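# Remove stained block from upright row, lay it flat

## Task

Pull the yellow-brown stained block out of the row of on-edge blocks and set it lying flat on an empty part of the bench, clear of the row. Then push the row together so the grey blocks once again stand with their faces touching. Finally release everything and move the grippers away.

## Robot and tools

Robot: two arms, left_arm and right_arm, each with six revolute joints and a parallel two-finger gripper. left_arm's base is at (-0.039, +0.351, 0) m and right_arm's at (-0.020, -0.328, 0) m in the scene frame, both turned only slightly about z.

Scene frame: the origin lies on the table top midway between the arms; +x points out over the table, +z points up, and left_arm sits on the +y side. The names left and right describe the arms, not the sides of a picture. Each gripper's fingers point along its own +z and close along its own y. The reported hand point sits between the finger pads, roughly 1 cm back from the tips, and can be somewhat off, more so when the arm is stretched far.

execute_actions: its argument "actions" is a list holding zero or one item. An empty list only fetches the current state. An item {"steps": N} with no rows is a wait of N control steps (1 to 300, each 1/30 s), counted from the previous result. An item {"rows": [...], "steps": N} is a motion of 1 to 15 steps (default 15). Each row drives one step; if there are fewer rows than steps the last row repeats. Optional "pictures": false leaves out camera images. A refused call moves nothing.

Each row is one flat list of 14 numbers covering both arms: left_arm first (waist, shoulder, elbow, wrist pitch, wrist yaw, wrist roll, gripper opening), then right_arm in the same order. Both arms must be written every time, even when one stays put; repeat its current angles to hold it. The six joint values are absolute target angles in radians, in the same form the Joint positions line shows, not offsets. Ranges per arm: waist -2.618 to 3.054, shoulder 0.000 to 3.142, elbow 0.000 to 3.142, wrist pitch -1.571 to 1.571, wrist yaw -1.571 to 1.571, wrist roll -2.094 to 2.094. Real stops may sit up to 0.036 rad either way from these. A target more than 0.036 rad outside a range, and farther out than the joint currently is, gets the call refused; a target beyond the actual stop is clipped there and the result says "joint sent to its limit" (possibly about a motion still running). The opening is an absolute setting from -1 (closed) to +1 (fully open, pad gap 0.094 m).

Motion is rate-limited: each step the command sent to a joint stays within a set lead of its measured angle (waist 0.202, shoulder 0.258, elbow 0.238, wrist pitch 0.573, wrist yaw and roll 0.522 rad), and if the targets would move a gripper more than 70 mm from where it is, all of that arm's targets are pulled back proportionally. Big moves therefore need several calls. Between calls the arms keep heading for the last row sent, until they have nearly stopped or a step is HELD.

Gripping: grip_measured reports finger opening on the same -1..+1 scale as the command. Away from the ends, the fingers go to where grip_measured equals your number. To hold something, command about 0.03 below the grip_measured value at contact for a firm grip; a smaller margin grips lighter. Readings can be off by about 1 mm of gap per gripper. Pads push up to roughly 50-62 N. Expect occasional tugs on a held part or nudges to loose objects.

Result lines: a state line gives each gripper's position (m) and orientation quaternion (w,x,y,z) in the scene frame. Joint positions and Joint velocities list, per arm, six joints (rad, rad/s) then pad gap (m, m/s). Joint torques give total drive output in the same joint order; they are noisy and offset, so treat them only as rough contact hints. "joint command not followed" means a clearance check altered or blocked targets on some steps; HELD marks steps where a row was not sent. MOTOR HOT appears from 75 °C; at 90 °C that arm halts for 10 s, and at 100 °C it goes limp and falls (OVER-TEMPERATURE FAULT). Avoid holding loads longer than needed.

Cameras: cam_high (fixed, looking down over the table), cam_left_wrist and cam_right_wrist (fisheye, on each gripper), all 504x504. Calibration is given per camera and may be slightly off.

zoom_image: {"camera": one of the three names, "region": [x0, y0, x1, y1]} in pixels of that camera's latest image, origin at top-left, at most 504x504; returns an enlarged view. It moves nothing.

read_manual: returns only licence text for the URDF; not useful for control.

finished_scene: {"scene": current scene number} ends and grades the scene, then starts the next; it cannot be reversed. Call it only when the stained block lies flat away from the row, the grey blocks are closed up face to face, and both grippers are open and clear.

Avoid: knocking anything off the table (instant failure), dropping or slamming the block, shoving objects hard, and letting the two arms collide or press on each other. Move smoothly and with modest effort.

Each tool is called as name(argument=value, ...) on one line, values as JSON.

## Session

execute_actions(actions=[])

Scene clock: 0.00 s of 4800.00 s.
left_arm: end_effector_position=(+0.2680, +0.2711, +0.2877) grip_measured=+1.000 end_effector_quat_wxyz=(+0.377, +0.481, +0.751, -0.251) | right_arm: end_effector_position=(+0.3010, +0.1118, +0.2415) grip_measured=+1.000 end_effector_quat_wxyz=(+0.553, -0.542, +0.607, -0.176)
Joint positions: left_arm=[-0.006  1.48   1.558 -1.369  0.909  1.204  0.094] | right_arm=[ 1.114  1.858  1.447 -0.02   0.677 -0.755  0.094]
Joint velocities: left_arm=[-0.002  0.002  0.007 -0.022  0.022 -0.007  0.   ] | right_arm=[-0.012 -0.002 -0.022 -0.066  0.066 -0.037  0.   ]
Joint torques (N m, as the arm reports them, + toward a larger angle): no reading

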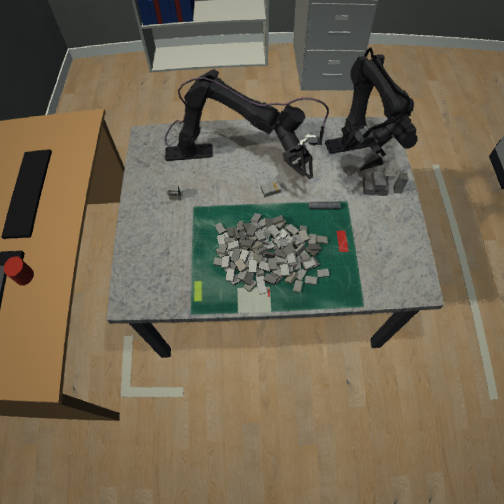

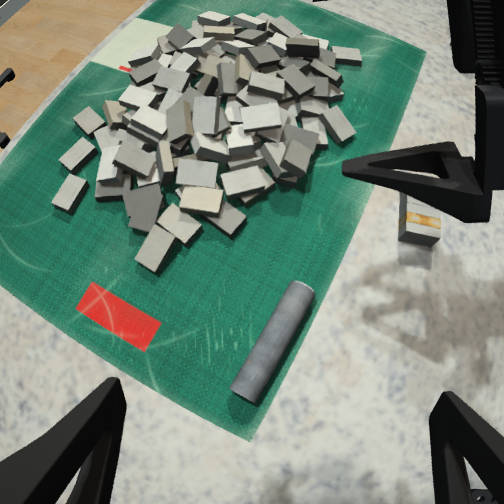

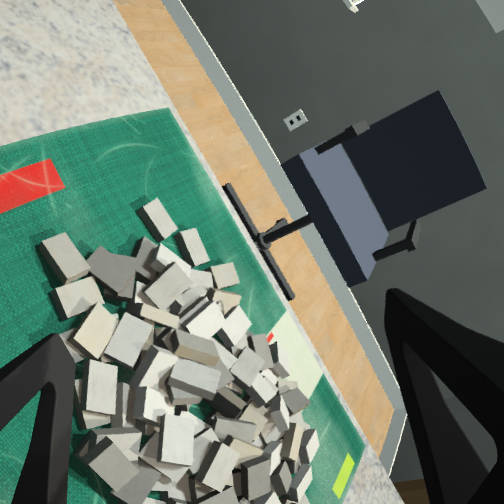

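zoom_image(camera="cam_high", region=[240, 160, 310, 215])

zoom_image(camera="cam_left_wrist", region=[360, 160, 480, 280])

zoom_image(camera="cam_high", region=[100, 130, 450, 330])

Region (240, 160, 310, 215) of cam_high's 504x504 image, scaled by 7.200, with more detail than that image has; it fills the top 396 rows of this view, and the rest is white.

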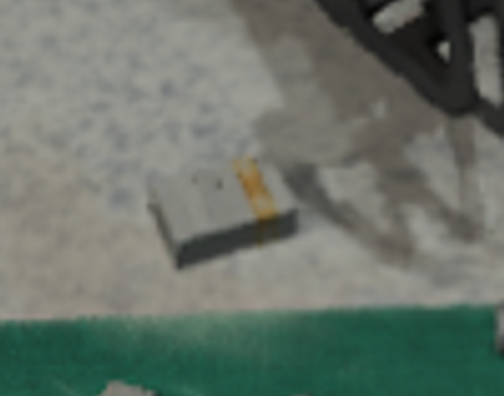

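Region (360, 160, 480, 280) of cam_left_wrist's 504x504 image, scaled by 4.200, with more detail than that image has.

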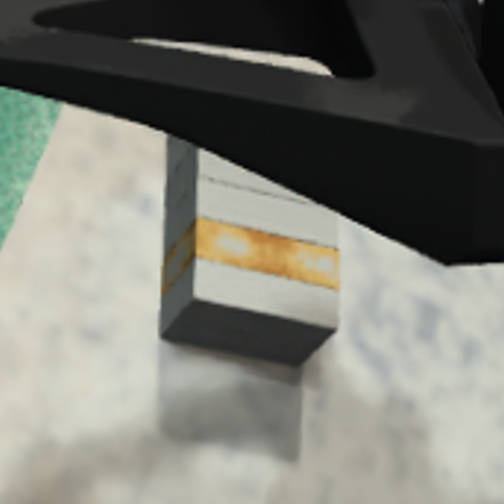

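Region (100, 130, 450, 330) of cam_high's 504x504 image, scaled by 1.440, with more detail than that image has; it fills the top 288 rows of this view, and the rest is white.

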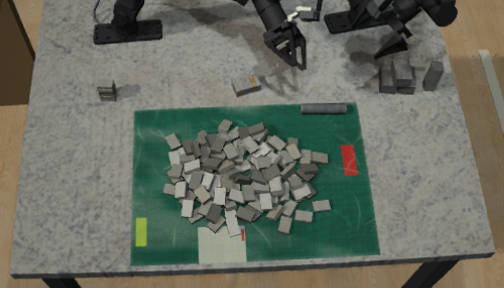

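execute_actions(actions=[{"rows": [[-0.006,1.48,1.558,-1.369,0.909,1.204,1, 0.3,1.3,1.1,-0.9,0,0,1]], "steps": 15}], pictures=false)

execute_actions(actions=[{"rows": [[-1.185,1.972,1.798,-1.397,0,0.24,1, 0.3,1.3,1.1,-0.9,0,0,1]], "steps": 15}], pictures=false)

execute_actions(actions=[{"steps": 45}])

Scene clock: 36.37 s of 4800.00 s.
left_arm: end_effector_position=(+0.2682, +0.2725, +0.2861) grip_measured=+1.000 end_effector_quat_wxyz=(+0.374, +0.482, +0.753, -0.247) | right_arm: end_effector_position=(+0.2962, -0.1894, +0.1817) grip_measured=+1.000 end_effector_quat_wxyz=(+0.300, -0.251, +0.920, +0.012)
Joint positions: left_arm=[-0.006  1.48   1.558 -1.369  0.897  1.204  0.094] | right_arm=[ 0.424  1.311  1.118 -0.773  0.086 -0.104  0.094]
Joint velocities: left_arm=[ 0.002 -0.002 -0.002 -0.022 -0.037 -0.022  0.   ] | right_arm=[-2.147 -0.354 -0.022 -0.637 -0.447  0.593  0.   ]
Joint torques (N m, as the arm reports them, + toward a larger angle): left_arm=[-0.11 -4.42  6.37  0.88  0.65  0.  ] | right_arm=[ 0.52 -3.4   4.65  0.91 -0.04  0.03]
Steps of this call (steps 1 to 90: nothing new was sent; then 32.87 s passed at rest; steps 91 to 105: all 15 steps of this action). Readings (joint positions):
91: left_arm=[-0.006 1.480 1.558 -1.369 0.908 1.204] | right_arm=[1.103 1.842 1.430 -0.041 0.630 -0.715]
92: left_arm=[-0.006 1.480 1.558 -1.369 0.906 1.204] | right_arm=[1.085 1.806 1.389 -0.090 0.567 -0.663]
94: left_arm=[-0.006 1.480 1.558 -1.369 0.902 1.204] | right_arm=[1.024 1.725 1.302 -0.201 0.463 -0.565]
98: left_arm=[-0.006 1.480 1.558 -1.369 0.899 1.204] | right_arm=[0.864 1.567 1.176 -0.442 0.298 -0.370]
105: the state above

Scene clock: 36.87 s of 4800.00 s.
left_arm: end_effector_position=(+0.2591, +0.1173, +0.1051) grip_measured=+1.000 end_effector_quat_wxyz=(-0.025, +0.460, +0.887, -0.023) | right_arm: end_effector_position=(+0.2824, -0.2286, +0.1654) grip_measured=+1.000 end_effector_quat_wxyz=(+0.239, -0.159, +0.957, +0.030)
Joint positions: left_arm=[-0.849  2.031  1.782 -1.363  0.053  0.315  0.094] | right_arm=[ 0.293  1.303  1.109 -0.89   0.016 -0.009  0.094]
Joint velocities: left_arm=[-1.937 -0.247 -0.007 -0.022 -0.3   -0.476  0.   ] | right_arm=[-0.027 -0.032  0.002 -0.051 -0.037 -0.022  0.   ]
Joint torques (N m, as the arm reports them, + toward a larger angle): left_arm=[ -0.23 -11.63   7.1    0.16   0.08  -0.05] | right_arm=[ 0.66 -4.73  5.24  1.04 -0.11  0.04]
Steps of this call (steps 1 to 15: all 15 steps of this action). Readings (joint positions):
1: left_arm=[-0.031 1.510 1.600 -1.401 0.819 1.132] | right_arm=[0.358 1.303 1.118 -0.792 0.079 -0.083]
2: left_arm=[-0.082 1.567 1.678 -1.419 0.721 1.040] | right_arm=[0.314 1.303 1.118 -0.810 0.077 -0.066]
4: left_arm=[-0.190 1.683 1.763 -1.383 0.574 0.889] | right_arm=[0.289 1.303 1.113 -0.840 0.066 -0.042]
8: left_arm=[-0.390 1.908 1.782 -1.365 0.281 0.579] | right_arm=[0.293 1.303 1.109 -0.877 0.033 -0.021]
15: the state above

Scene clock: 38.37 s of 4800.00 s.
left_arm: end_effector_position=(+0.1702, +0.0425, +0.1159) grip_measured=+1.000 end_effector_quat_wxyz=(-0.018, +0.573, +0.819, +0.004) | right_arm: end_effector_position=(+0.2817, -0.2282, +0.1651) grip_measured=+1.000 end_effector_quat_wxyz=(+0.238, -0.158, +0.958, +0.032)
Joint positions: left_arm=[-1.182  2.     1.782 -1.389  0.004  0.246  0.094] | right_arm=[ 0.293  1.303  1.109 -0.893  0.012 -0.005  0.094]
Joint velocities: left_arm=[-0.012 -0.007  0.002 -0.051 -0.007  0.007  0.   ] | right_arm=[ 0.002 -0.007  0.002 -0.022 -0.051 -0.095  0.   ]
Joint torques (N m, as the arm reports them, + toward a larger angle): left_arm=[ -0.39 -10.69   7.34   0.37  -0.03  -0.05] | right_arm=[ 0.68 -4.74  5.25  0.97 -0.14  0.06]
Steps of this call (steps 1 to 30: the robot went on to your last target; steps 31 to 45: nothing new was sent). Readings (joint positions):
1: left_arm=[-0.918 2.023 1.782 -1.363 0.044 0.302] | right_arm=[0.293 1.303 1.109 -0.891 0.015 -0.008]
2: left_arm=[-0.987 2.017 1.782 -1.363 0.036 0.292] | right_arm=[0.293 1.303 1.109 -0.891 0.014 -0.008]
4: left_arm=[-1.121 2.007 1.782 -1.363 0.028 0.276] | right_arm=[0.293 1.303 1.109 -0.892 0.013 -0.007]
8: left_arm=[-1.242 2.002 1.782 -1.373 0.033 0.262] | right_arm=[0.293 1.303 1.109 -0.892 0.012 -0.006]
45: the state above
All arms were judged still, so your last target was given up. Only a new action makes them travel on or press farther. Fingers that are still opening or closing keep moving.
camera_calibration (this result's frames):
cam_left_wrist: T_world_to_cam=[[-0.927381, -0.373481, -0.0218362, 0.184574], [-0.322955, 0.769724, 0.550659, 0.00685684], [-0.188853, 0.517722, -0.834445, 0.212129], [0, 0, 0, 1]] pos_world=[0.213446, -0.0461667, 0.177264]
cam_right_wrist: T_world_to_cam=[[0.181513, -0.983388, -0.00143154, -0.286196], [-0.978689, -0.180788, 0.0973795, 0.248001], [-0.0960206, -0.0162746, -0.995246, 0.292411], [0, 0, 0, 1]] pos_world=[0.322741, -0.231847, 0.266461]

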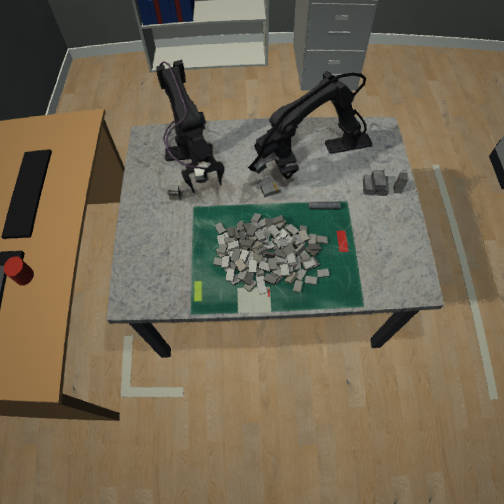

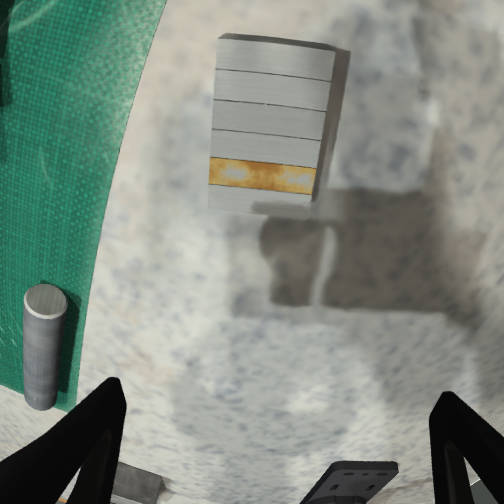

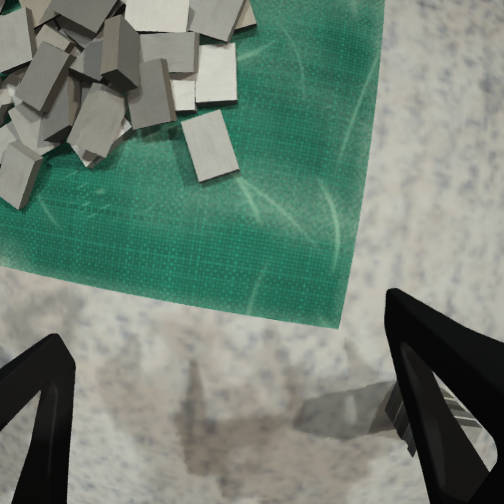

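zoom_image(camera="cam_left_wrist", region=[180, 20, 380, 220])

Region (180, 20, 380, 220) of cam_left_wrist's 504x504 image, scaled by 2.520, with more detail than that image has.

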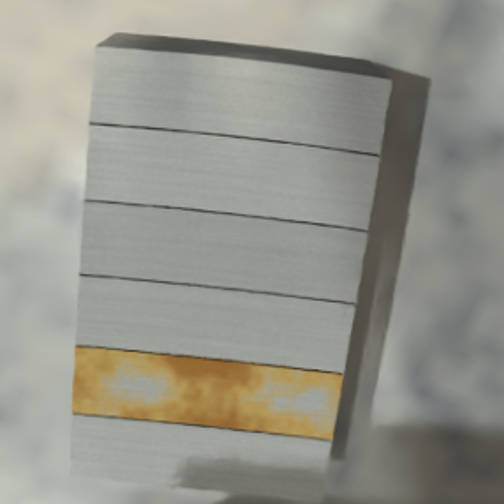

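execute_actions(actions=[{"rows": [
[-1.185,1.973,1.795,-1.392,0,0.242,0.95, 0.3,1.3,1.1,-0.9,0,0,1],
[-1.184,1.975,1.787,-1.381,0,0.245,0.9, 0.3,1.3,1.1,-0.9,0,0,1],
[-1.184,1.978,1.777,-1.366,0,0.25,0.85, 0.3,1.3,1.1,-0.9,0,0,1],
[-1.183,1.982,1.764,-1.347,0,0.256,0.8, 0.3,1.3,1.1,-0.9,0,0,1],
[-1.182,1.986,1.749,-1.325,0,0.262,0.75, 0.3,1.3,1.1,-0.9,0,0,1],
[-1.181,1.991,1.733,-1.301,0,0.27,0.7, 0.3,1.3,1.1,-0.9,0,0,1],
[-1.18,1.996,1.716,-1.276,0,0.278,0.65, 0.3,1.3,1.1,-0.9,0,0,1],
[-1.179,2.001,1.699,-1.251,0,0.285,0.6, 0.3,1.3,1.1,-0.9,0,0,1],
[-1.178,2.006,1.683,-1.227,0,0.293,0.55, 0.3,1.3,1.1,-0.9,0,0,1],
[-1.177,2.010,1.668,-1.205,0,0.3,0.5, 0.3,1.3,1.1,-0.9,0,0,1],
[-1.176,2.014,1.655,-1.186,0,0.306,0.45, 0.3,1.3,1.1,-0.9,0,0,1],
[-1.176,2.017,1.645,-1.171,0,0.31,0.4, 0.3,1.3,1.1,-0.9,0,0,1],
[-1.175,2.019,1.638,-1.161,0,0.313,0.4, 0.3,1.3,1.1,-0.9,0,0,1],
[-1.175,2.02,1.634,-1.155,0,0.315,0.4, 0.3,1.3,1.1,-0.9,0,0,1]], "steps": 15}], pictures=false)

execute_actions(actions=[{"steps": 20}])

Scene clock: 104.80 s of 4800.00 s.
left_arm: end_effector_position=(+0.1738, +0.0372, +0.0768) grip_measured=+0.402 end_effector_quat_wxyz=(-0.008, +0.593, +0.805, +0.001) | right_arm: end_effector_position=(+0.2816, -0.2281, +0.1651) grip_measured=+1.000 end_effector_quat_wxyz=(+0.238, -0.158, +0.958, +0.033)
Joint positions: left_arm=[-1.182  2.015  1.648 -1.22   0.004  0.294  0.066] | right_arm=[ 0.293  1.303  1.109 -0.893  0.011 -0.005  0.094]
Joint velocities: left_arm=[-0.002  0.125 -0.168  0.286 -0.022  0.081 -0.001] | right_arm=[-0.002 -0.012 -0.017  0.007 -0.066  0.037  0.   ]
Joint torques (N m, as the arm reports them, + toward a larger angle): left_arm=[ 0.55 -8.71  5.9   0.54 -0.11  0.06] | right_arm=[ 0.69 -4.74  5.27  0.97 -0.14  0.05]
Steps of this call (steps 1 to 90: nothing new was sent; then 62.93 s passed at rest; steps 91 to 105: all 15 steps of this action). Readings (joint positions):
91: left_arm=[-1.182 2.000 1.782 -1.389 0.004 0.246] | right_arm=[0.293 1.303 1.109 -0.893 0.012 -0.005]
92: left_arm=[-1.182 2.000 1.782 -1.389 0.004 0.246] | right_arm=[0.293 1.303 1.109 -0.893 0.012 -0.005]
94: left_arm=[-1.182 2.000 1.782 -1.385 0.004 0.247] | right_arm=[0.293 1.303 1.109 -0.893 0.011 -0.005]
98: left_arm=[-1.182 2.000 1.743 -1.332 0.004 0.259] | right_arm=[0.293 1.303 1.109 -0.893 0.011 -0.005]
105: the state above

Scene clock: 105.47 s of 4800.00 s.
left_arm: end_effector_position=(+0.1794, +0.0289, +0.0722) grip_measured=+0.402 end_effector_quat_wxyz=(+0.008, +0.599, +0.801, -0.005) | right_arm: end_effector_position=(+0.2816, -0.2281, +0.1651) grip_measured=+1.000 end_effector_quat_wxyz=(+0.238, -0.158, +0.958, +0.033)
Joint positions: left_arm=[-1.182  2.022  1.64  -1.17   0.004  0.309  0.066] | right_arm=[ 0.293  1.303  1.109 -0.893  0.011 -0.005  0.094]
Joint velocities: left_arm=[-0.002  0.002 -0.007 -0.007 -0.051  0.007 -0.001] | right_arm=[ 0.002  0.002 -0.012 -0.007  0.037 -0.022  0.   ]
Joint torques (N m, as the arm reports them, + toward a larger angle): left_arm=[ 0.6  -8.87  6.04  0.63 -0.06  0.04] | right_arm=[ 0.7  -4.74  5.26  0.97 -0.13  0.06]
Steps of this call (steps 1 to 20: the robot went on to your last target). Readings (joint positions):
1: left_arm=[-1.182 2.018 1.644 -1.211 0.004 0.297] | right_arm=[0.293 1.303 1.109 -0.893 0.011 -0.005]
2: left_arm=[-1.182 2.021 1.641 -1.203 0.004 0.300] | right_arm=[0.293 1.303 1.109 -0.893 0.011 -0.005]
4: left_arm=[-1.182 2.022 1.640 -1.191 0.004 0.303] | right_arm=[0.293 1.303 1.109 -0.893 0.011 -0.005]
8: left_arm=[-1.182 2.022 1.640 -1.177 0.004 0.307] | right_arm=[0.293 1.303 1.109 -0.893 0.011 -0.005]
20: the state above
camera_calibration (this result's frames):
cam_left_wrist: T_world_to_cam=[[-0.948095, -0.316085, -0.0347333, 0.190099], [-0.289641, 0.813331, 0.504579, 0.0405144], [-0.13124, 0.488449, -0.862666, 0.176987], [0, 0, 0, 1]] pos_world=[0.215194, -0.0593133, 0.138841]
cam_right_wrist: T_world_to_cam=[[0.181688, -0.983355, -0.00176567, -0.286115], [-0.978647, -0.180993, 0.0974269, 0.247925], [-0.0961248, -0.0159733, -0.995241, 0.292506], [0, 0, 0, 1]] pos_world=[0.322732, -0.231808, 0.266455]

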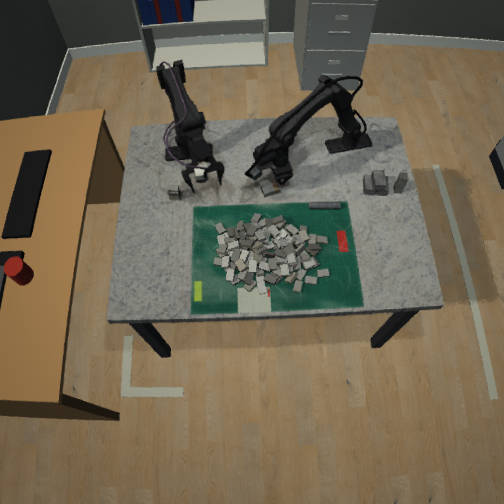

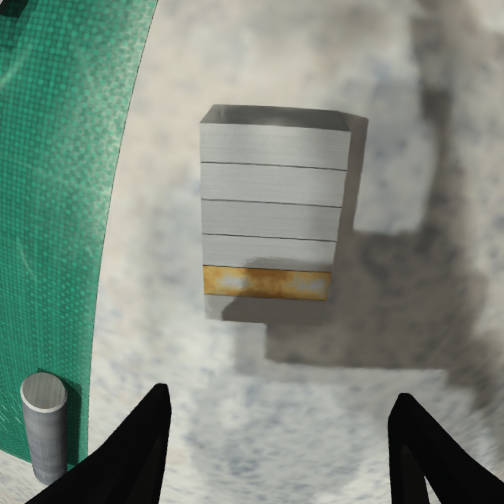

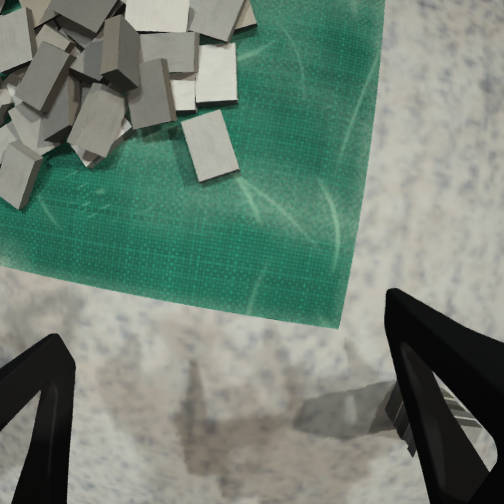

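zoom_image(camera="cam_left_wrist", region=[150, 90, 420, 420])

Region (150, 90, 420, 420) of cam_left_wrist's 504x504 image, scaled by 1.527, with more detail than that image has; it fills the left 412 columns of this view, and the rest is white.

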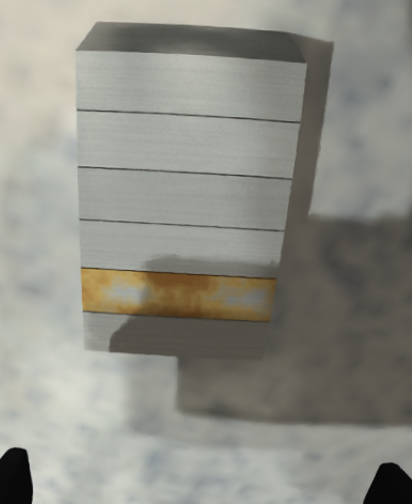

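execute_actions(actions=[{"rows": [
[-1.174,2.021,1.631,-1.152,0,0.316,0.4, 0.3,1.3,1.1,-0.9,0,0,1],
[-1.173,2.022,1.627,-1.147,0,0.317,0.4, 0.3,1.3,1.1,-0.9,0,0,1],
[-1.171,2.024,1.621,-1.14,0,0.318,0.4, 0.3,1.3,1.1,-0.9,0,0,1],
[-1.169,2.027,1.613,-1.131,0,0.32,0.4, 0.3,1.3,1.1,-0.9,0,0,1],
[-1.167,2.03,1.604,-1.121,0,0.322,0.4, 0.3,1.3,1.1,-0.9,0,0,1],
[-1.165,2.033,1.595,-1.111,0,0.324,0.4, 0.3,1.3,1.1,-0.9,0,0,1],
[-1.162,2.036,1.585,-1.1,0,0.326,0.4, 0.3,1.3,1.1,-0.9,0,0,1],
[-1.16,2.039,1.576,-1.09,0,0.328,0.4, 0.3,1.3,1.1,-0.9,0,0,1],
[-1.158,2.042,1.567,-1.08,0,0.33,0.4, 0.3,1.3,1.1,-0.9,0,0,1],
[-1.156,2.044,1.559,-1.071,0,0.332,0.4, 0.3,1.3,1.1,-0.9,0,0,1],
[-1.154,2.046,1.553,-1.064,0,0.333,0.4, 0.3,1.3,1.1,-0.9,0,0,1],
[-1.153,2.047,1.549,-1.06,0,0.334,0.4, 0.3,1.3,1.1,-0.9,0,0,1],
[-1.152,2.048,1.546,-1.057,0,0.335,0.4, 0.3,1.3,1.1,-0.9,0,0,1]], "steps": 15}], pictures=false)

execute_actions(actions=[{"steps": 18}])

Scene clock: 133.27 s of 4800.00 s.
left_arm: end_effector_position=(+0.1827, +0.0394, +0.0427) grip_measured=+0.402 end_effector_quat_wxyz=(-0.005, +0.596, +0.803, -0.000) | right_arm: end_effector_position=(+0.2816, -0.2281, +0.1651) grip_measured=+1.000 end_effector_quat_wxyz=(+0.238, -0.158, +0.958, +0.033)
Joint positions: left_arm=[-1.159  2.045  1.555 -1.09   0.004  0.325  0.066] | right_arm=[ 0.293  1.303  1.109 -0.893  0.011 -0.005  0.094]
Joint velocities: left_arm=[ 0.027  0.076 -0.085  0.095 -0.022  0.022 -0.001] | right_arm=[-0.002 -0.007  0.007  0.037  0.037  0.037  0.   ]
Joint torques (N m, as the arm reports them, + toward a larger angle): left_arm=[ 0.64 -8.92  5.68  0.63 -0.02  0.06] | right_arm=[ 0.73 -4.76  5.25  0.97 -0.12  0.06]
Steps of this call (steps 1 to 15: the robot went on to your last target; steps 16 to 90: nothing new was sent; then 24.30 s passed at rest; steps 91 to 105: all 15 steps of this action). Readings (joint positions):
91: left_arm=[-1.182 2.022 1.640 -1.169 0.004 0.309] | right_arm=[0.293 1.303 1.109 -0.893 0.011 -0.005]
92: left_arm=[-1.182 2.022 1.640 -1.168 0.004 0.310] | right_arm=[0.293 1.303 1.109 -0.893 0.011 -0.005]
94: left_arm=[-1.182 2.022 1.637 -1.161 0.004 0.311] | right_arm=[0.293 1.303 1.109 -0.893 0.011 -0.005]
98: left_arm=[-1.176 2.022 1.605 -1.132 0.004 0.316] | right_arm=[0.293 1.303 1.109 -0.893 0.011 -0.005]
105: the state above

Scene clock: 133.87 s of 4800.00 s.
left_arm: end_effector_position=(+0.1849, +0.0366, +0.0410) grip_measured=+0.402 end_effector_quat_wxyz=(+0.001, +0.598, +0.802, -0.002) | right_arm: end_effector_position=(+0.2816, -0.2281, +0.1651) grip_measured=+1.000 end_effector_quat_wxyz=(+0.238, -0.158, +0.958, +0.033)
Joint positions: left_arm=[-1.159  2.048  1.553 -1.071  0.003  0.329  0.066] | right_arm=[ 0.293  1.303  1.109 -0.893  0.011 -0.005  0.094]
Joint velocities: left_arm=[ 0.007 -0.002 -0.002 -0.007  0.007 -0.066  0.001] | right_arm=[-0.002 -0.012  0.002 -0.095  0.022 -0.037  0.   ]
Joint torques (N m, as the arm reports them, + toward a larger angle): left_arm=[ 0.69 -9.15  5.6   0.6  -0.03  0.02] | right_arm=[ 0.63 -4.76  5.27  0.98 -0.13  0.06]
Steps of this call (steps 1 to 18: the robot went on to your last target). Readings (joint positions):
1: left_arm=[-1.159 2.047 1.554 -1.087 0.003 0.326] | right_arm=[0.293 1.303 1.109 -0.893 0.011 -0.005]
2: left_arm=[-1.159 2.048 1.553 -1.085 0.003 0.326] | right_arm=[0.293 1.303 1.109 -0.893 0.011 -0.005]
4: left_arm=[-1.159 2.048 1.553 -1.081 0.003 0.328] | right_arm=[0.293 1.303 1.109 -0.893 0.011 -0.005]
8: left_arm=[-1.159 2.048 1.553 -1.074 0.003 0.328] | right_arm=[0.293 1.303 1.109 -0.893 0.011 -0.005]
18: the state above
camera_calibration (this result's frames):
cam_left_wrist: T_world_to_cam=[[-0.947616, -0.317827, -0.0317911, 0.19652], [-0.287655, 0.805894, 0.517484, 0.0509389], [-0.13885, 0.499521, -0.855102, 0.147652], [0, 0, 0, 1]] pos_world=[0.22138, -0.0523473, 0.106145]
cam_right_wrist: T_world_to_cam=[[0.181688, -0.983355, -0.00176567, -0.286115], [-0.978647, -0.180993, 0.0974269, 0.247925], [-0.0961248, -0.0159733, -0.995241, 0.292506], [0, 0, 0, 1]] pos_world=[0.322732, -0.231808, 0.266455]

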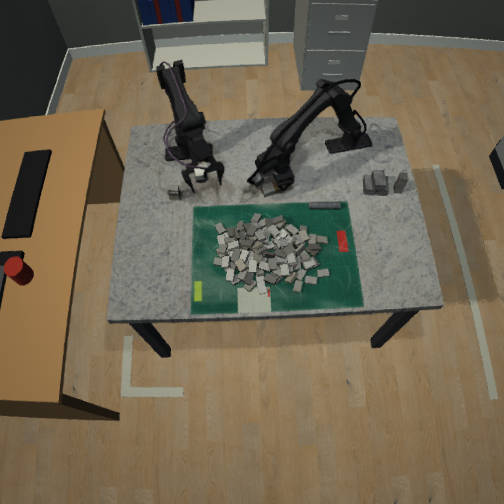

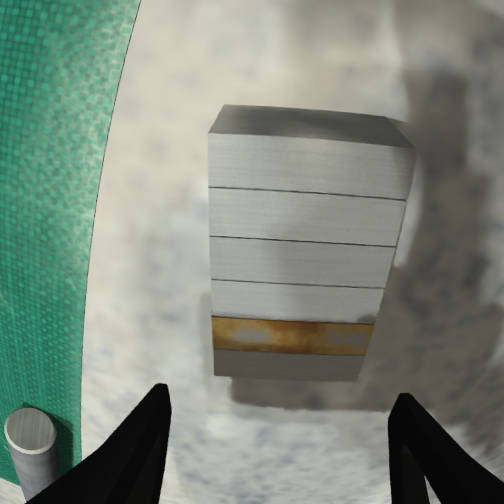

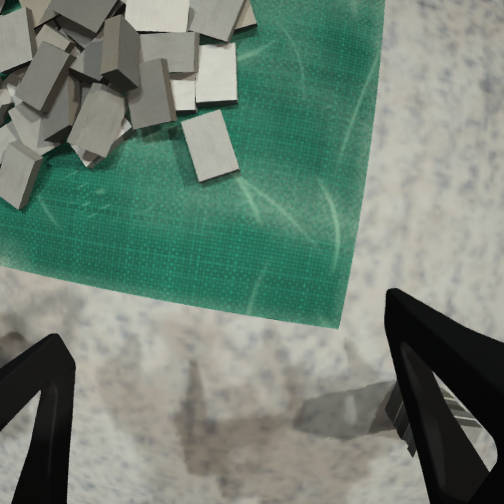

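zoom_image(camera="cam_left_wrist", region=[130, 290, 430, 450])

zoom_image(camera="cam_high", region=[245, 160, 305, 205])

Region (130, 290, 430, 450) of cam_left_wrist's 504x504 image, scaled by 1.680, with more detail than that image has; it fills the top 269 rows of this view, and the rest is white.

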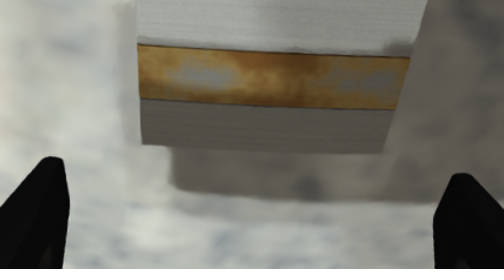

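Region (245, 160, 305, 205) of cam_high's 504x504 image, scaled by 8.400, with more detail than that image has; it fills the top 378 rows of this view, and the rest is white.

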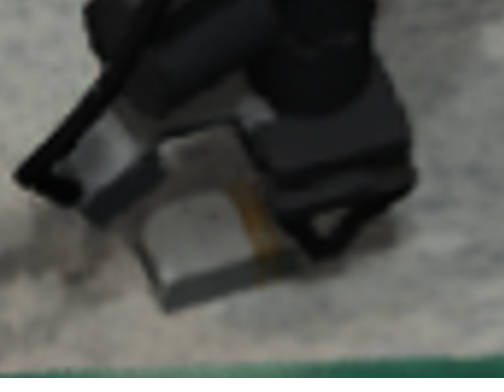

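execute_actions(actions=[{"rows": [
[-1.156,2.049,1.545,-1.055,0,0.335,0.38, 0.3,1.3,1.1,-0.9,0,0,1],
[-1.16,2.05,1.543,-1.052,0,0.335,0.36, 0.3,1.3,1.1,-0.9,0,0,1],
[-1.164,2.052,1.54,-1.047,0,0.335,0.34, 0.3,1.3,1.1,-0.9,0,0,1],
[-1.167,2.054,1.537,-1.042,0,0.335,0.32, 0.3,1.3,1.1,-0.9,0,0,1],
[-1.169,2.057,1.533,-1.036,0,0.335,0.3, 0.3,1.3,1.1,-0.9,0,0,1],
[-1.17,2.06,1.529,-1.03,0,0.335,0.28, 0.3,1.3,1.1,-0.9,0,0,1],
[-1.171,2.063,1.525,-1.024,0,0.335,0.26, 0.3,1.3,1.1,-0.9,0,0,1],
[-1.1715,2.066,1.521,-1.018,0,0.335,0.24, 0.3,1.3,1.1,-0.9,0,0,1],
[-1.1715,2.068,1.517,-1.012,0,0.335,0.22, 0.3,1.3,1.1,-0.9,0,0,1],
[-1.1715,2.07,1.514,-1.007,0,0.335,0.2, 0.3,1.3,1.1,-0.9,0,0,1],
[-1.1715,2.071,1.512,-1.004,0,0.335,0.2, 0.3,1.3,1.1,-0.9,0,0,1],
[-1.1715,2.072,1.511,-1.003,0,0.335,0.2, 0.3,1.3,1.1,-0.9,0,0,1]], "steps": 15}], pictures=false)

execute_actions(actions=[{"steps": 15}])

Scene clock: 150.97 s of 4800.00 s.
left_arm: end_effector_position=(+0.1844, +0.0373, +0.0257) grip_measured=+0.202 end_effector_quat_wxyz=(-0.002, +0.598, +0.802, -0.001) | right_arm: end_effector_position=(+0.2816, -0.2281, +0.1651) grip_measured=+1.000 end_effector_quat_wxyz=(+0.238, -0.158, +0.958, +0.033)
Joint positions: left_arm=[-1.159  2.068  1.52  -1.026  0.003  0.329  0.056] | right_arm=[ 0.293  1.303  1.109 -0.893  0.011 -0.005  0.094]
Joint velocities: left_arm=[-0.002  0.051 -0.032 -0.022  0.007 -0.11  -0.   ] | right_arm=[ 0.007 -0.017  0.007  0.037  0.007  0.007  0.   ]
Joint torques (N m, as the arm reports them, + toward a larger angle): left_arm=[-1.02 -9.05  5.32  0.6  -0.09  0.03] | right_arm=[ 0.72 -4.72  5.25  0.97 -0.12  0.05]
Steps of this call (steps 1 to 15: the robot went on to your last target; steps 16 to 90: nothing new was sent; then 13.60 s passed at rest; steps 91 to 105: all 15 steps of this action). Readings (joint positions):
91: left_arm=[-1.159 2.048 1.553 -1.071 0.003 0.329] | right_arm=[0.293 1.303 1.109 -0.893 0.011 -0.005]
92: left_arm=[-1.159 2.048 1.553 -1.071 0.003 0.329] | right_arm=[0.293 1.303 1.109 -0.893 0.011 -0.005]
94: left_arm=[-1.159 2.048 1.553 -1.068 0.003 0.329] | right_arm=[0.293 1.303 1.109 -0.893 0.011 -0.005]
98: left_arm=[-1.159 2.049 1.543 -1.049 0.003 0.329] | right_arm=[0.293 1.303 1.109 -0.893 0.011 -0.005]
105: the state above

Scene clock: 151.47 s of 4800.00 s.
left_arm: end_effector_position=(+0.1854, +0.0360, +0.0249) grip_measured=+0.202 end_effector_quat_wxyz=(+0.001, +0.598, +0.802, -0.002) | right_arm: end_effector_position=(+0.2816, -0.2281, +0.1651) grip_measured=+1.000 end_effector_quat_wxyz=(+0.238, -0.158, +0.958, +0.033)
Joint positions: left_arm=[-1.159  2.07   1.519 -1.018  0.003  0.329  0.056] | right_arm=[ 0.293  1.303  1.109 -0.893  0.011 -0.005  0.094]
Joint velocities: left_arm=[-0.007  0.007  0.002  0.051  0.066 -0.037  0.   ] | right_arm=[-0.012  0.022 -0.027  0.066  0.037 -0.095  0.   ]
Joint torques (N m, as the arm reports them, + toward a larger angle): left_arm=[-1.13 -8.9   5.36  0.55 -0.02  0.04] | right_arm=[ 0.74 -4.76  5.27  0.97 -0.13  0.05]
Steps of this call (steps 1 to 15: the robot went on to your last target). Readings (joint positions):
1: left_arm=[-1.159 2.070 1.520 -1.025 0.003 0.329] | right_arm=[0.293 1.303 1.109 -0.893 0.011 -0.005]
2: left_arm=[-1.159 2.070 1.519 -1.024 0.003 0.329] | right_arm=[0.293 1.303 1.109 -0.893 0.011 -0.005]
4: left_arm=[-1.159 2.070 1.519 -1.022 0.003 0.329] | right_arm=[0.293 1.303 1.109 -0.893 0.011 -0.005]
8: left_arm=[-1.159 2.070 1.519 -1.019 0.003 0.329] | right_arm=[0.293 1.303 1.109 -0.893 0.011 -0.005]
15: the state above
All arms were judged still, so your last target was given up. Only a new action makes them travel on or press farther. Fingers that are still opening or closing keep moving.
camera_calibration (this result's frames):
cam_left_wrist: T_world_to_cam=[[-0.947643, -0.317788, -0.0313475, 0.196233], [-0.287196, 0.80525, 0.51874, 0.0598267], [-0.139607, 0.500583, -0.854357, 0.134365], [0, 0, 0, 1]] pos_world=[0.221899, -0.0530761, 0.0899129]
cam_right_wrist: T_world_to_cam=[[0.181688, -0.983355, -0.00176567, -0.286115], [-0.978647, -0.180993, 0.0974269, 0.247925], [-0.0961248, -0.0159733, -0.995241, 0.292506], [0, 0, 0, 1]] pos_world=[0.322732, -0.231808, 0.266455]

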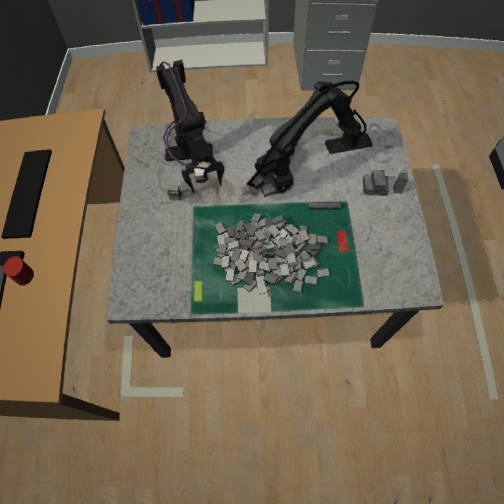

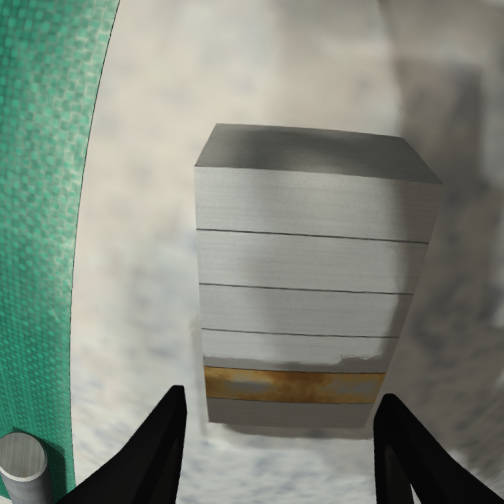

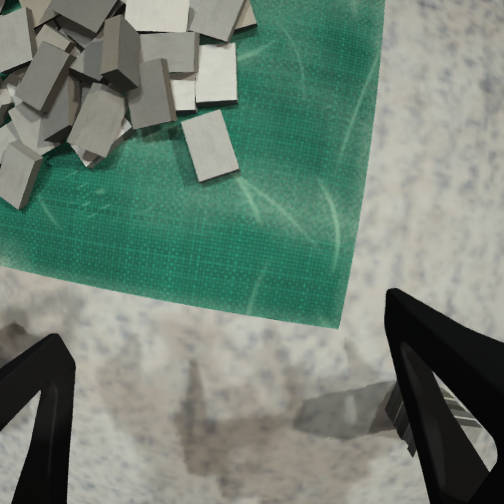

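zoom_image(camera="cam_left_wrist", region=[140, 340, 440, 500])

Region (140, 340, 440, 500) of cam_left_wrist's 504x504 image, scaled by 1.680, with more detail than that image has; it fills the top 269 rows of this view, and the rest is white.

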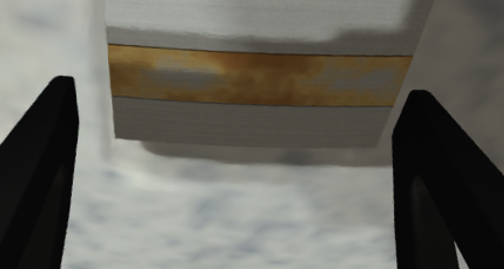

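execute_actions(actions=[{"rows": [
[-1.165,2.072,1.511,-1.003,0,0.335,0.16, 0.3,1.3,1.1,-0.9,0,0,1],
[-1.16,2.072,1.511,-1.003,0,0.335,0.12, 0.3,1.3,1.1,-0.9,0,0,1],
[-1.16,2.072,1.511,-1.003,0,0.335,0.08, 0.3,1.3,1.1,-0.9,0,0,1],
[-1.16,2.072,1.511,-1.003,0,0.335,0.04, 0.3,1.3,1.1,-0.9,0,0,1],
[-1.16,2.072,1.511,-1.003,0,0.335,0.01, 0.3,1.3,1.1,-0.9,0,0,1],
[-1.16,2.072,1.511,-1.003,0,0.335,-0.02, 0.3,1.3,1.1,-0.9,0,0,1],
[-1.16,2.072,1.511,-1.003,0,0.335,-0.04, 0.3,1.3,1.1,-0.9,0,0,1],
[-1.16,2.072,1.511,-1.003,0,0.335,-0.06, 0.3,1.3,1.1,-0.9,0,0,1],
[-1.16,2.072,1.511,-1.003,0,0.335,-0.08, 0.3,1.3,1.1,-0.9,0,0,1],
[-1.16,2.072,1.511,-1.003,0,0.335,-0.095, 0.3,1.3,1.1,-0.9,0,0,1],
[-1.16,2.072,1.511,-1.003,0,0.335,-0.11, 0.3,1.3,1.1,-0.9,0,0,1],
[-1.16,2.072,1.511,-1.003,0,0.335,-0.12, 0.3,1.3,1.1,-0.9,0,0,1],
[-1.16,2.072,1.511,-1.003,0,0.335,-0.13, 0.3,1.3,1.1,-0.9,0,0,1]], "steps": 15}])

Scene clock: 166.63 s of 4800.00 s.
left_arm: end_effector_position=(+0.1854, +0.0359, +0.0249) grip_measured=-0.125 end_effector_quat_wxyz=(+0.001, +0.598, +0.802, -0.002) | right_arm: end_effector_position=(+0.2816, -0.2281, +0.1651) grip_measured=+1.000 end_effector_quat_wxyz=(+0.238, -0.158, +0.958, +0.033)
Joint positions: left_arm=[-1.159  2.07   1.519 -1.017  0.003  0.329  0.041] | right_arm=[ 0.293  1.303  1.109 -0.893  0.011 -0.005  0.094]
Joint velocities: left_arm=[ 0.002 -0.017  0.012  0.022 -0.007  0.007  0.   ] | right_arm=[-0.007  0.012 -0.017 -0.022  0.066  0.007  0.   ]
Joint torques (N m, as the arm reports them, + toward a larger angle): left_arm=[ 0.08 -8.75  5.51  0.55 -0.08  0.02] | right_arm=[ 0.68 -4.76  5.26  0.98 -0.12  0.06]
Steps of this call (steps 1 to 90: nothing new was sent; then 11.67 s passed at rest; steps 91 to 105: all 15 steps of this action). Readings (joint positions):
91: left_arm=[-1.159 2.070 1.519 -1.017 0.003 0.329] | right_arm=[0.293 1.303 1.109 -0.893 0.011 -0.005]
92: left_arm=[-1.159 2.070 1.519 -1.017 0.003 0.329] | right_arm=[0.293 1.303 1.109 -0.893 0.011 -0.005]
94: left_arm=[-1.159 2.070 1.519 -1.017 0.003 0.329] | right_arm=[0.293 1.303 1.109 -0.893 0.011 -0.005]
98: left_arm=[-1.159 2.070 1.519 -1.017 0.003 0.329] | right_arm=[0.293 1.303 1.109 -0.893 0.011 -0.005]
105: the state above
camera_calibration (this result's frames):
cam_left_wrist: T_world_to_cam=[[-0.947637, -0.317798, -0.0314584, 0.196262], [-0.287311, 0.805411, 0.518426, 0.0599279], [-0.139418, 0.500318, -0.854544, 0.134391], [0, 0, 0, 1]] pos_world=[0.221939, -0.0531331, 0.0899488]
cam_right_wrist: T_world_to_cam=[[0.181688, -0.983355, -0.00176567, -0.286115], [-0.978647, -0.180993, 0.0974269, 0.247925], [-0.0961248, -0.0159733, -0.995241, 0.292506], [0, 0, 0, 1]] pos_world=[0.322732, -0.231808, 0.266455]

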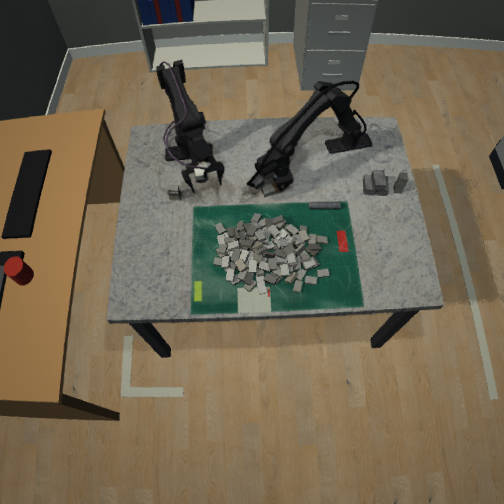

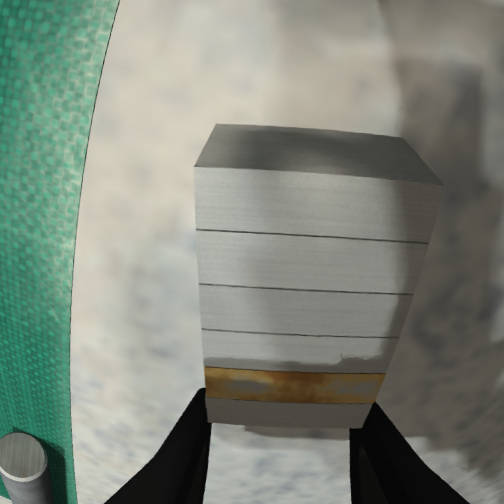

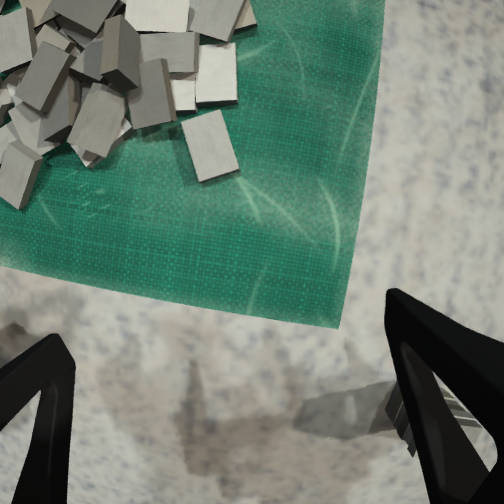

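zoom_image(camera="cam_left_wrist", region=[170, 350, 410, 470])

Region (170, 350, 410, 470) of cam_left_wrist's 504x504 image, scaled by 2.100, with more detail than that image has.

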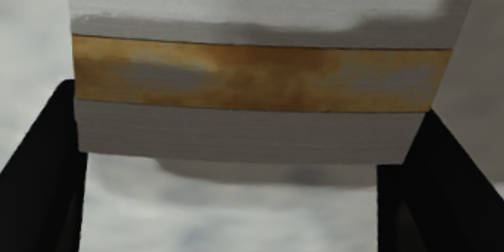

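execute_actions(actions=[{"rows": [
[-1.16,2.07,1.511,-1.003,0,0.335,-0.14, 0.3,1.3,1.1,-0.9,0,0,1],
[-1.16,2.066,1.511,-1.003,0,0.335,-0.15, 0.3,1.3,1.1,-0.9,0,0,1],
[-1.16,2.062,1.511,-1.003,0,0.335,-0.155, 0.3,1.3,1.1,-0.9,0,0,1],
[-1.16,2.058,1.511,-1.003,0,0.335,-0.155, 0.3,1.3,1.1,-0.9,0,0,1],
[-1.16,2.054,1.511,-1.003,0,0.335,-0.155, 0.3,1.3,1.1,-0.9,0,0,1],
[-1.16,2.05,1.511,-1.003,0,0.335,-0.155, 0.3,1.3,1.1,-0.9,0,0,1],
[-1.16,2.047,1.511,-1.003,0,0.335,-0.155, 0.3,1.3,1.1,-0.9,0,0,1],
[-1.16,2.044,1.511,-1.003,0,0.335,-0.155, 0.3,1.3,1.1,-0.9,0,0,1],
[-1.16,2.042,1.511,-1.003,0,0.335,-0.155, 0.3,1.3,1.1,-0.9,0,0,1],
[-1.16,2.04,1.511,-1.003,0,0.335,-0.155, 0.3,1.3,1.1,-0.9,0,0,1]], "steps": 15}], pictures=false)

Scene clock: 175.70 s of 4800.00 s.
left_arm: end_effector_position=(+0.1854, +0.0359, +0.0249) grip_measured=-0.144 end_effector_quat_wxyz=(+0.001, +0.598, +0.802, -0.002) | right_arm: end_effector_position=(+0.2816, -0.2281, +0.1651) grip_measured=+1.000 end_effector_quat_wxyz=(+0.238, -0.158, +0.958, +0.033)
Joint positions: left_arm=[-1.159  2.07   1.519 -1.017  0.003  0.329  0.04 ] | right_arm=[ 0.293  1.303  1.109 -0.893  0.011 -0.005  0.094]
Joint velocities: left_arm=[ 0.002  0.012 -0.007 -0.066  0.022  0.037 -0.   ] | right_arm=[-0.002  0.002 -0.002 -0.066  0.007  0.037  0.   ]
Joint torques (N m, as the arm reports them, + toward a larger angle): left_arm=[ -0.02 -11.25   5.45   0.59  -0.02   0.03] | right_arm=[ 0.71 -4.76  5.29  0.98 -0.13  0.06]
Steps of this call (steps 1 to 15: the robot went on to your last target; steps 16 to 90: nothing new was sent; then 5.57 s passed at rest; steps 91 to 105: all 15 steps of this action). Readings (joint positions):
91: left_arm=[-1.159 2.070 1.519 -1.017 0.003 0.329] | right_arm=[0.293 1.303 1.109 -0.893 0.011 -0.005]
92: left_arm=[-1.159 2.070 1.519 -1.017 0.003 0.329] | right_arm=[0.293 1.303 1.109 -0.893 0.011 -0.005]
94: left_arm=[-1.159 2.070 1.519 -1.017 0.003 0.329] | right_arm=[0.293 1.303 1.109 -0.893 0.011 -0.005]
98: left_arm=[-1.159 2.070 1.519 -1.017 0.003 0.329] | right_arm=[0.293 1.303 1.109 -0.893 0.011 -0.005]
105: the state above

execute_actions(actions=[{"rows": [
[-1.16,2.036,1.511,-1.003,0,0.335,-0.165, 0.3,1.3,1.1,-0.9,0,0,1],
[-1.16,2.032,1.511,-1.003,-0.003,0.335,-0.175, 0.3,1.3,1.1,-0.9,0,0,1],
[-1.16,2.028,1.508,-1.002,-0.005,0.335,-0.175, 0.3,1.3,1.1,-0.9,0,0,1],
[-1.16,2.024,1.503,-1.0,-0.007,0.335,-0.175, 0.3,1.3,1.1,-0.9,0,0,1],
[-1.16,2.02,1.497,-0.998,-0.009,0.335,-0.175, 0.3,1.3,1.1,-0.9,0,0,1],
[-1.16,2.016,1.491,-0.996,-0.011,0.335,-0.175, 0.3,1.3,1.1,-0.9,0,0,1],
[-1.16,2.012,1.485,-0.994,-0.013,0.335,-0.175, 0.3,1.3,1.1,-0.9,0,0,1],
[-1.16,2.008,1.479,-0.992,-0.015,0.335,-0.175, 0.3,1.3,1.1,-0.9,0,0,1],
[-1.16,2.004,1.473,-0.99,-0.017,0.335,-0.175, 0.3,1.3,1.1,-0.9,0,0,1],
[-1.16,2.0,1.467,-0.988,-0.019,0.335,-0.175, 0.3,1.3,1.1,-0.9,0,0,1],
[-1.16,1.997,1.461,-0.987,-0.02,0.335,-0.175, 0.3,1.3,1.1,-0.9,0,0,1],
[-1.16,1.994,1.456,-0.986,-0.021,0.335,-0.175, 0.3,1.3,1.1,-0.9,0,0,1],
[-1.16,1.992,1.452,-0.985,-0.022,0.335,-0.175, 0.3,1.3,1.1,-0.9,0,0,1],
[-1.16,1.991,1.449,-0.984,-0.022,0.335,-0.175, 0.3,1.3,1.1,-0.9,0,0,1],
[-1.16,1.991,1.447,-0.984,-0.022,0.335,-0.175, 0.3,1.3,1.1,-0.9,0,0,1]], "steps": 15}], pictures=false)

execute_actions(actions=[{"steps": 12}])

Scene clock: 184.57 s of 4800.00 s.
left_arm: end_effector_position=(+0.1812, +0.0468, +0.0278) grip_measured=-0.159 end_effector_quat_wxyz=(+0.004, +0.598, +0.802, +0.006) | right_arm: end_effector_position=(+0.2816, -0.2281, +0.1651) grip_measured=+1.000 end_effector_quat_wxyz=(+0.238, -0.158, +0.958, +0.033)
Joint positions: left_arm=[-1.159  2.023  1.461 -1.004 -0.013  0.329  0.04 ] | right_arm=[ 0.293  1.303  1.109 -0.893  0.011 -0.005  0.094]
Joint velocities: left_arm=[-0.007 -0.042 -0.11  -0.051 -0.051 -0.051 -0.001] | right_arm=[-0.022 -0.012  0.007  0.007 -0.022 -0.022  0.   ]
Joint torques (N m, as the arm reports them, + toward a larger angle): left_arm=[ -0.12 -10.86   5.54   0.57  -0.05   0.02] | right_arm=[ 0.68 -4.72  5.25  0.97 -0.13  0.05]
Steps of this call (steps 1 to 15: the robot went on to your last target; steps 16 to 90: nothing new was sent; then 5.37 s passed at rest; steps 91 to 105: all 15 steps of this action). Readings (joint positions):
91: left_arm=[-1.159 2.070 1.519 -1.017 0.003 0.329] | right_arm=[0.293 1.303 1.109 -0.893 0.011 -0.005]
92: left_arm=[-1.159 2.070 1.519 -1.017 0.003 0.329] | right_arm=[0.293 1.303 1.109 -0.893 0.011 -0.005]
94: left_arm=[-1.159 2.067 1.518 -1.016 0.002 0.329] | right_arm=[0.293 1.303 1.109 -0.893 0.011 -0.005]
98: left_arm=[-1.159 2.048 1.498 -1.010 -0.003 0.329] | right_arm=[0.293 1.303 1.109 -0.893 0.011 -0.005]
105: the state above

Scene clock: 184.97 s of 4800.00 s.
left_arm: end_effector_position=(+0.1812, +0.0480, +0.0265) grip_measured=-0.159 end_effector_quat_wxyz=(+0.004, +0.598, +0.802, +0.007) | right_arm: end_effector_position=(+0.2816, -0.2281, +0.1651) grip_measured=+1.000 end_effector_quat_wxyz=(+0.238, -0.158, +0.958, +0.033)
Joint positions: left_arm=[-1.159  2.023  1.455 -1.    -0.017  0.329  0.04 ] | right_arm=[ 0.293  1.303  1.109 -0.893  0.011 -0.005  0.094]
Joint velocities: left_arm=[-0.017 -0.007 -0.007  0.007 -0.037 -0.022 -0.001] | right_arm=[ 0.002 -0.002  0.002 -0.007  0.007 -0.022  0.   ]
Joint torques (N m, as the arm reports them, + toward a larger angle): left_arm=[ -0.1  -10.86   5.55   0.58  -0.01   0.01] | right_arm=[ 0.64 -4.72  5.27  0.98 -0.12  0.07]
Steps of this call (steps 1 to 12: the robot went on to your last target). Readings (joint positions):
1: left_arm=[-1.159 2.023 1.459 -1.004 -0.014 0.329] | right_arm=[0.293 1.303 1.109 -0.893 0.011 -0.005]
2: left_arm=[-1.159 2.023 1.457 -1.004 -0.015 0.329] | right_arm=[0.293 1.303 1.109 -0.893 0.011 -0.005]
4: left_arm=[-1.159 2.023 1.455 -1.003 -0.016 0.329] | right_arm=[0.293 1.303 1.109 -0.893 0.011 -0.005]
8: left_arm=[-1.159 2.023 1.455 -1.001 -0.016 0.329] | right_arm=[0.293 1.303 1.109 -0.893 0.011 -0.005]
12: the state above
camera_calibration (this result's frames):
cam_left_wrist: T_world_to_cam=[[-0.947068, -0.317032, -0.0505307, 0.196465], [-0.295578, 0.799677, 0.522638, 0.049747], [-0.125285, 0.50991, -0.851056, 0.126006], [0, 0, 0, 1]] pos_world=[0.216556, -0.0417475, 0.0911658]
cam_right_wrist: T_world_to_cam=[[0.181688, -0.983355, -0.00176567, -0.286115], [-0.978647, -0.180993, 0.0974269, 0.247925], [-0.0961248, -0.0159733, -0.995241, 0.292506], [0, 0, 0, 1]] pos_world=[0.322732, -0.231808, 0.266455]

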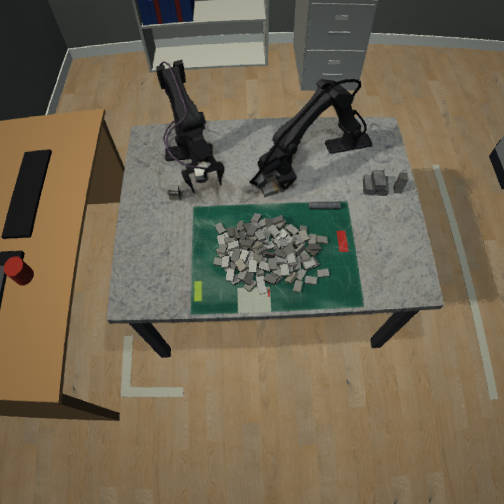

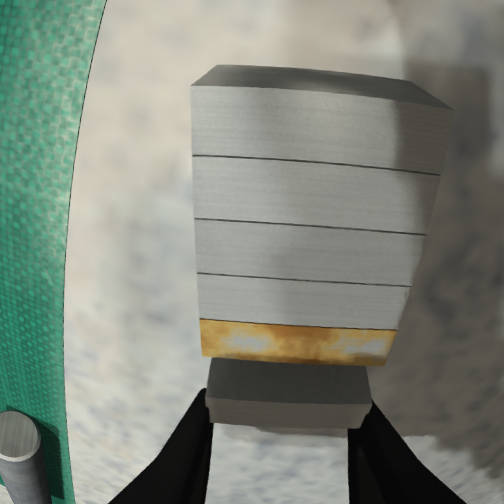

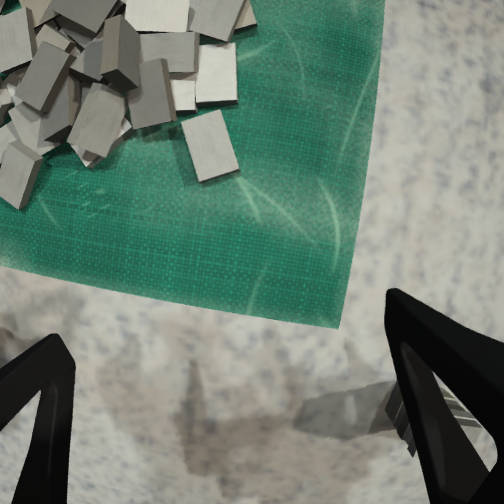

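execute_actions(actions=[{"rows": [
[-1.16,1.991,1.445,-0.984,-0.022,0.335,-0.175, 0.3,1.3,1.1,-0.9,0,0,1],
[-1.16,1.991,1.443,-0.984,-0.022,0.335,-0.175, 0.3,1.3,1.1,-0.9,0,0,1],
[-1.16,1.991,1.441,-0.984,-0.022,0.335,-0.175, 0.3,1.3,1.1,-0.9,0,0,1],
[-1.16,1.991,1.441,-0.984,-0.022,0.335,-0.175, 0.3,1.3,1.1,-0.9,0,0,1],
[-1.16,1.991,1.441,-0.984,-0.022,0.335,-0.175, 0.3,1.3,1.1,-0.9,0,0,1],
[-1.16,1.991,1.441,-0.984,-0.022,0.335,-0.175, 0.3,1.3,1.1,-0.9,0,0,1],
[-1.16,1.991,1.441,-0.984,-0.022,0.335,-0.175, 0.3,1.3,1.1,-0.9,0,0,1],
[-1.16,1.991,1.441,-0.984,-0.022,0.335,-0.15, 0.3,1.3,1.1,-0.9,0,0,1],
[-1.16,1.991,1.441,-0.984,-0.022,0.335,-0.13, 0.3,1.3,1.1,-0.9,0,0,1],
[-1.16,1.991,1.441,-0.984,-0.022,0.335,-0.1, 0.3,1.3,1.1,-0.9,0,0,1],
[-1.16,1.991,1.441,-0.984,-0.022,0.335,-0.05, 0.3,1.3,1.1,-0.9,0,0,1],
[-1.16,1.991,1.441,-0.984,-0.022,0.335,0.02, 0.3,1.3,1.1,-0.9,0,0,1],
[-1.16,1.991,1.441,-0.984,-0.022,0.335,0.1, 0.3,1.3,1.1,-0.9,0,0,1],
[-1.16,1.991,1.441,-0.984,-0.022,0.335,0.18, 0.3,1.3,1.1,-0.9,0,0,1],
[-1.16,1.991,1.441,-0.984,-0.022,0.335,0.25, 0.3,1.3,1.1,-0.9,0,0,1]], "steps": 15}])

Scene clock: 195.80 s of 4800.00 s.
left_arm: end_effector_position=(+0.1814, +0.0478, +0.0265) grip_measured=+0.213 end_effector_quat_wxyz=(+0.005, +0.598, +0.802, +0.007) | right_arm: end_effector_position=(+0.2816, -0.2281, +0.1651) grip_measured=+1.000 end_effector_quat_wxyz=(+0.238, -0.158, +0.958, +0.033)
Joint positions: left_arm=[-1.159  2.023  1.455 -0.998 -0.017  0.329  0.057] | right_arm=[ 0.293  1.303  1.109 -0.893  0.011 -0.005  0.094]
Joint velocities: left_arm=[-0.002 -0.002  0.017  0.007  0.022 -0.022  0.072] | right_arm=[-0.002 -0.017 -0.002 -0.081 -0.037 -0.037  0.   ]
Joint torques (N m, as the arm reports them, + toward a larger angle): left_arm=[ -0.01 -10.91   4.99   0.62  -0.09   0.01] | right_arm=[ 0.69 -4.78  5.24  0.97 -0.13  0.06]
Steps of this call (steps 1 to 15: the robot went on to your last target; steps 16 to 90: nothing new was sent; then 7.33 s passed at rest; steps 91 to 105: all 15 steps of this action). Readings (joint positions):
91: left_arm=[-1.159 2.023 1.455 -0.999 -0.017 0.329] | right_arm=[0.293 1.303 1.109 -0.893 0.011 -0.005]
92: left_arm=[-1.159 2.023 1.455 -0.999 -0.017 0.329] | right_arm=[0.293 1.303 1.109 -0.893 0.011 -0.005]
94: left_arm=[-1.159 2.023 1.455 -0.999 -0.017 0.329] | right_arm=[0.293 1.303 1.109 -0.893 0.011 -0.005]
98: left_arm=[-1.159 2.023 1.455 -0.999 -0.017 0.329] | right_arm=[0.293 1.303 1.109 -0.893 0.011 -0.005]
105: the state above
camera_calibration (this result's frames):
cam_left_wrist: T_world_to_cam=[[-0.947006, -0.317086, -0.0513392, 0.196653], [-0.296204, 0.80021, 0.521467, 0.0501618], [-0.124268, 0.50904, -0.851725, 0.126054], [0, 0, 0, 1]] pos_world=[0.216754, -0.0419508, 0.0913021]
cam_right_wrist: T_world_to_cam=[[0.181688, -0.983355, -0.00176567, -0.286115], [-0.978647, -0.180993, 0.0974269, 0.247925], [-0.0961248, -0.0159733, -0.995241, 0.292506], [0, 0, 0, 1]] pos_world=[0.322732, -0.231808, 0.266455]

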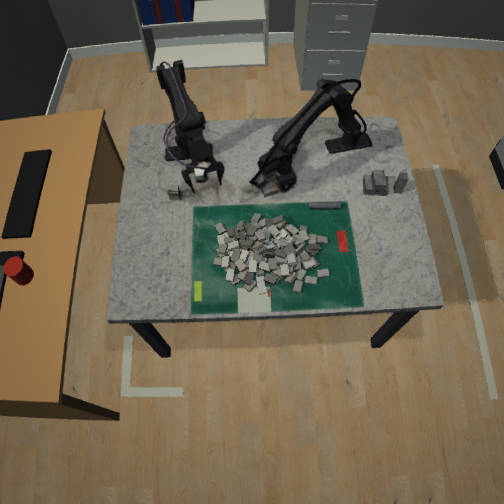

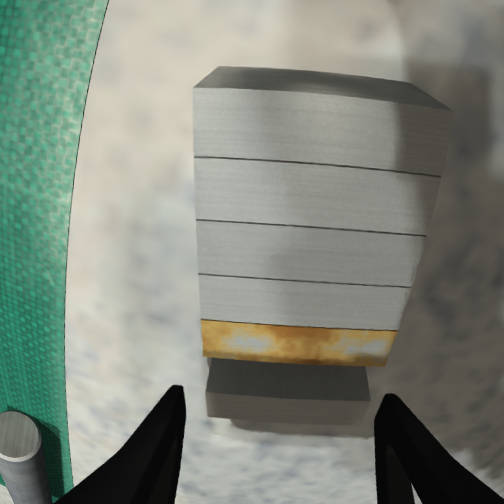

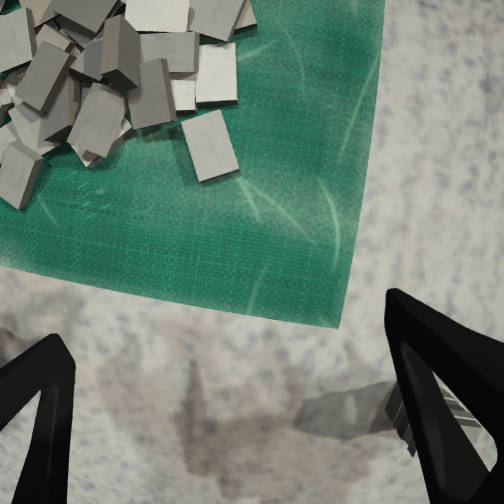

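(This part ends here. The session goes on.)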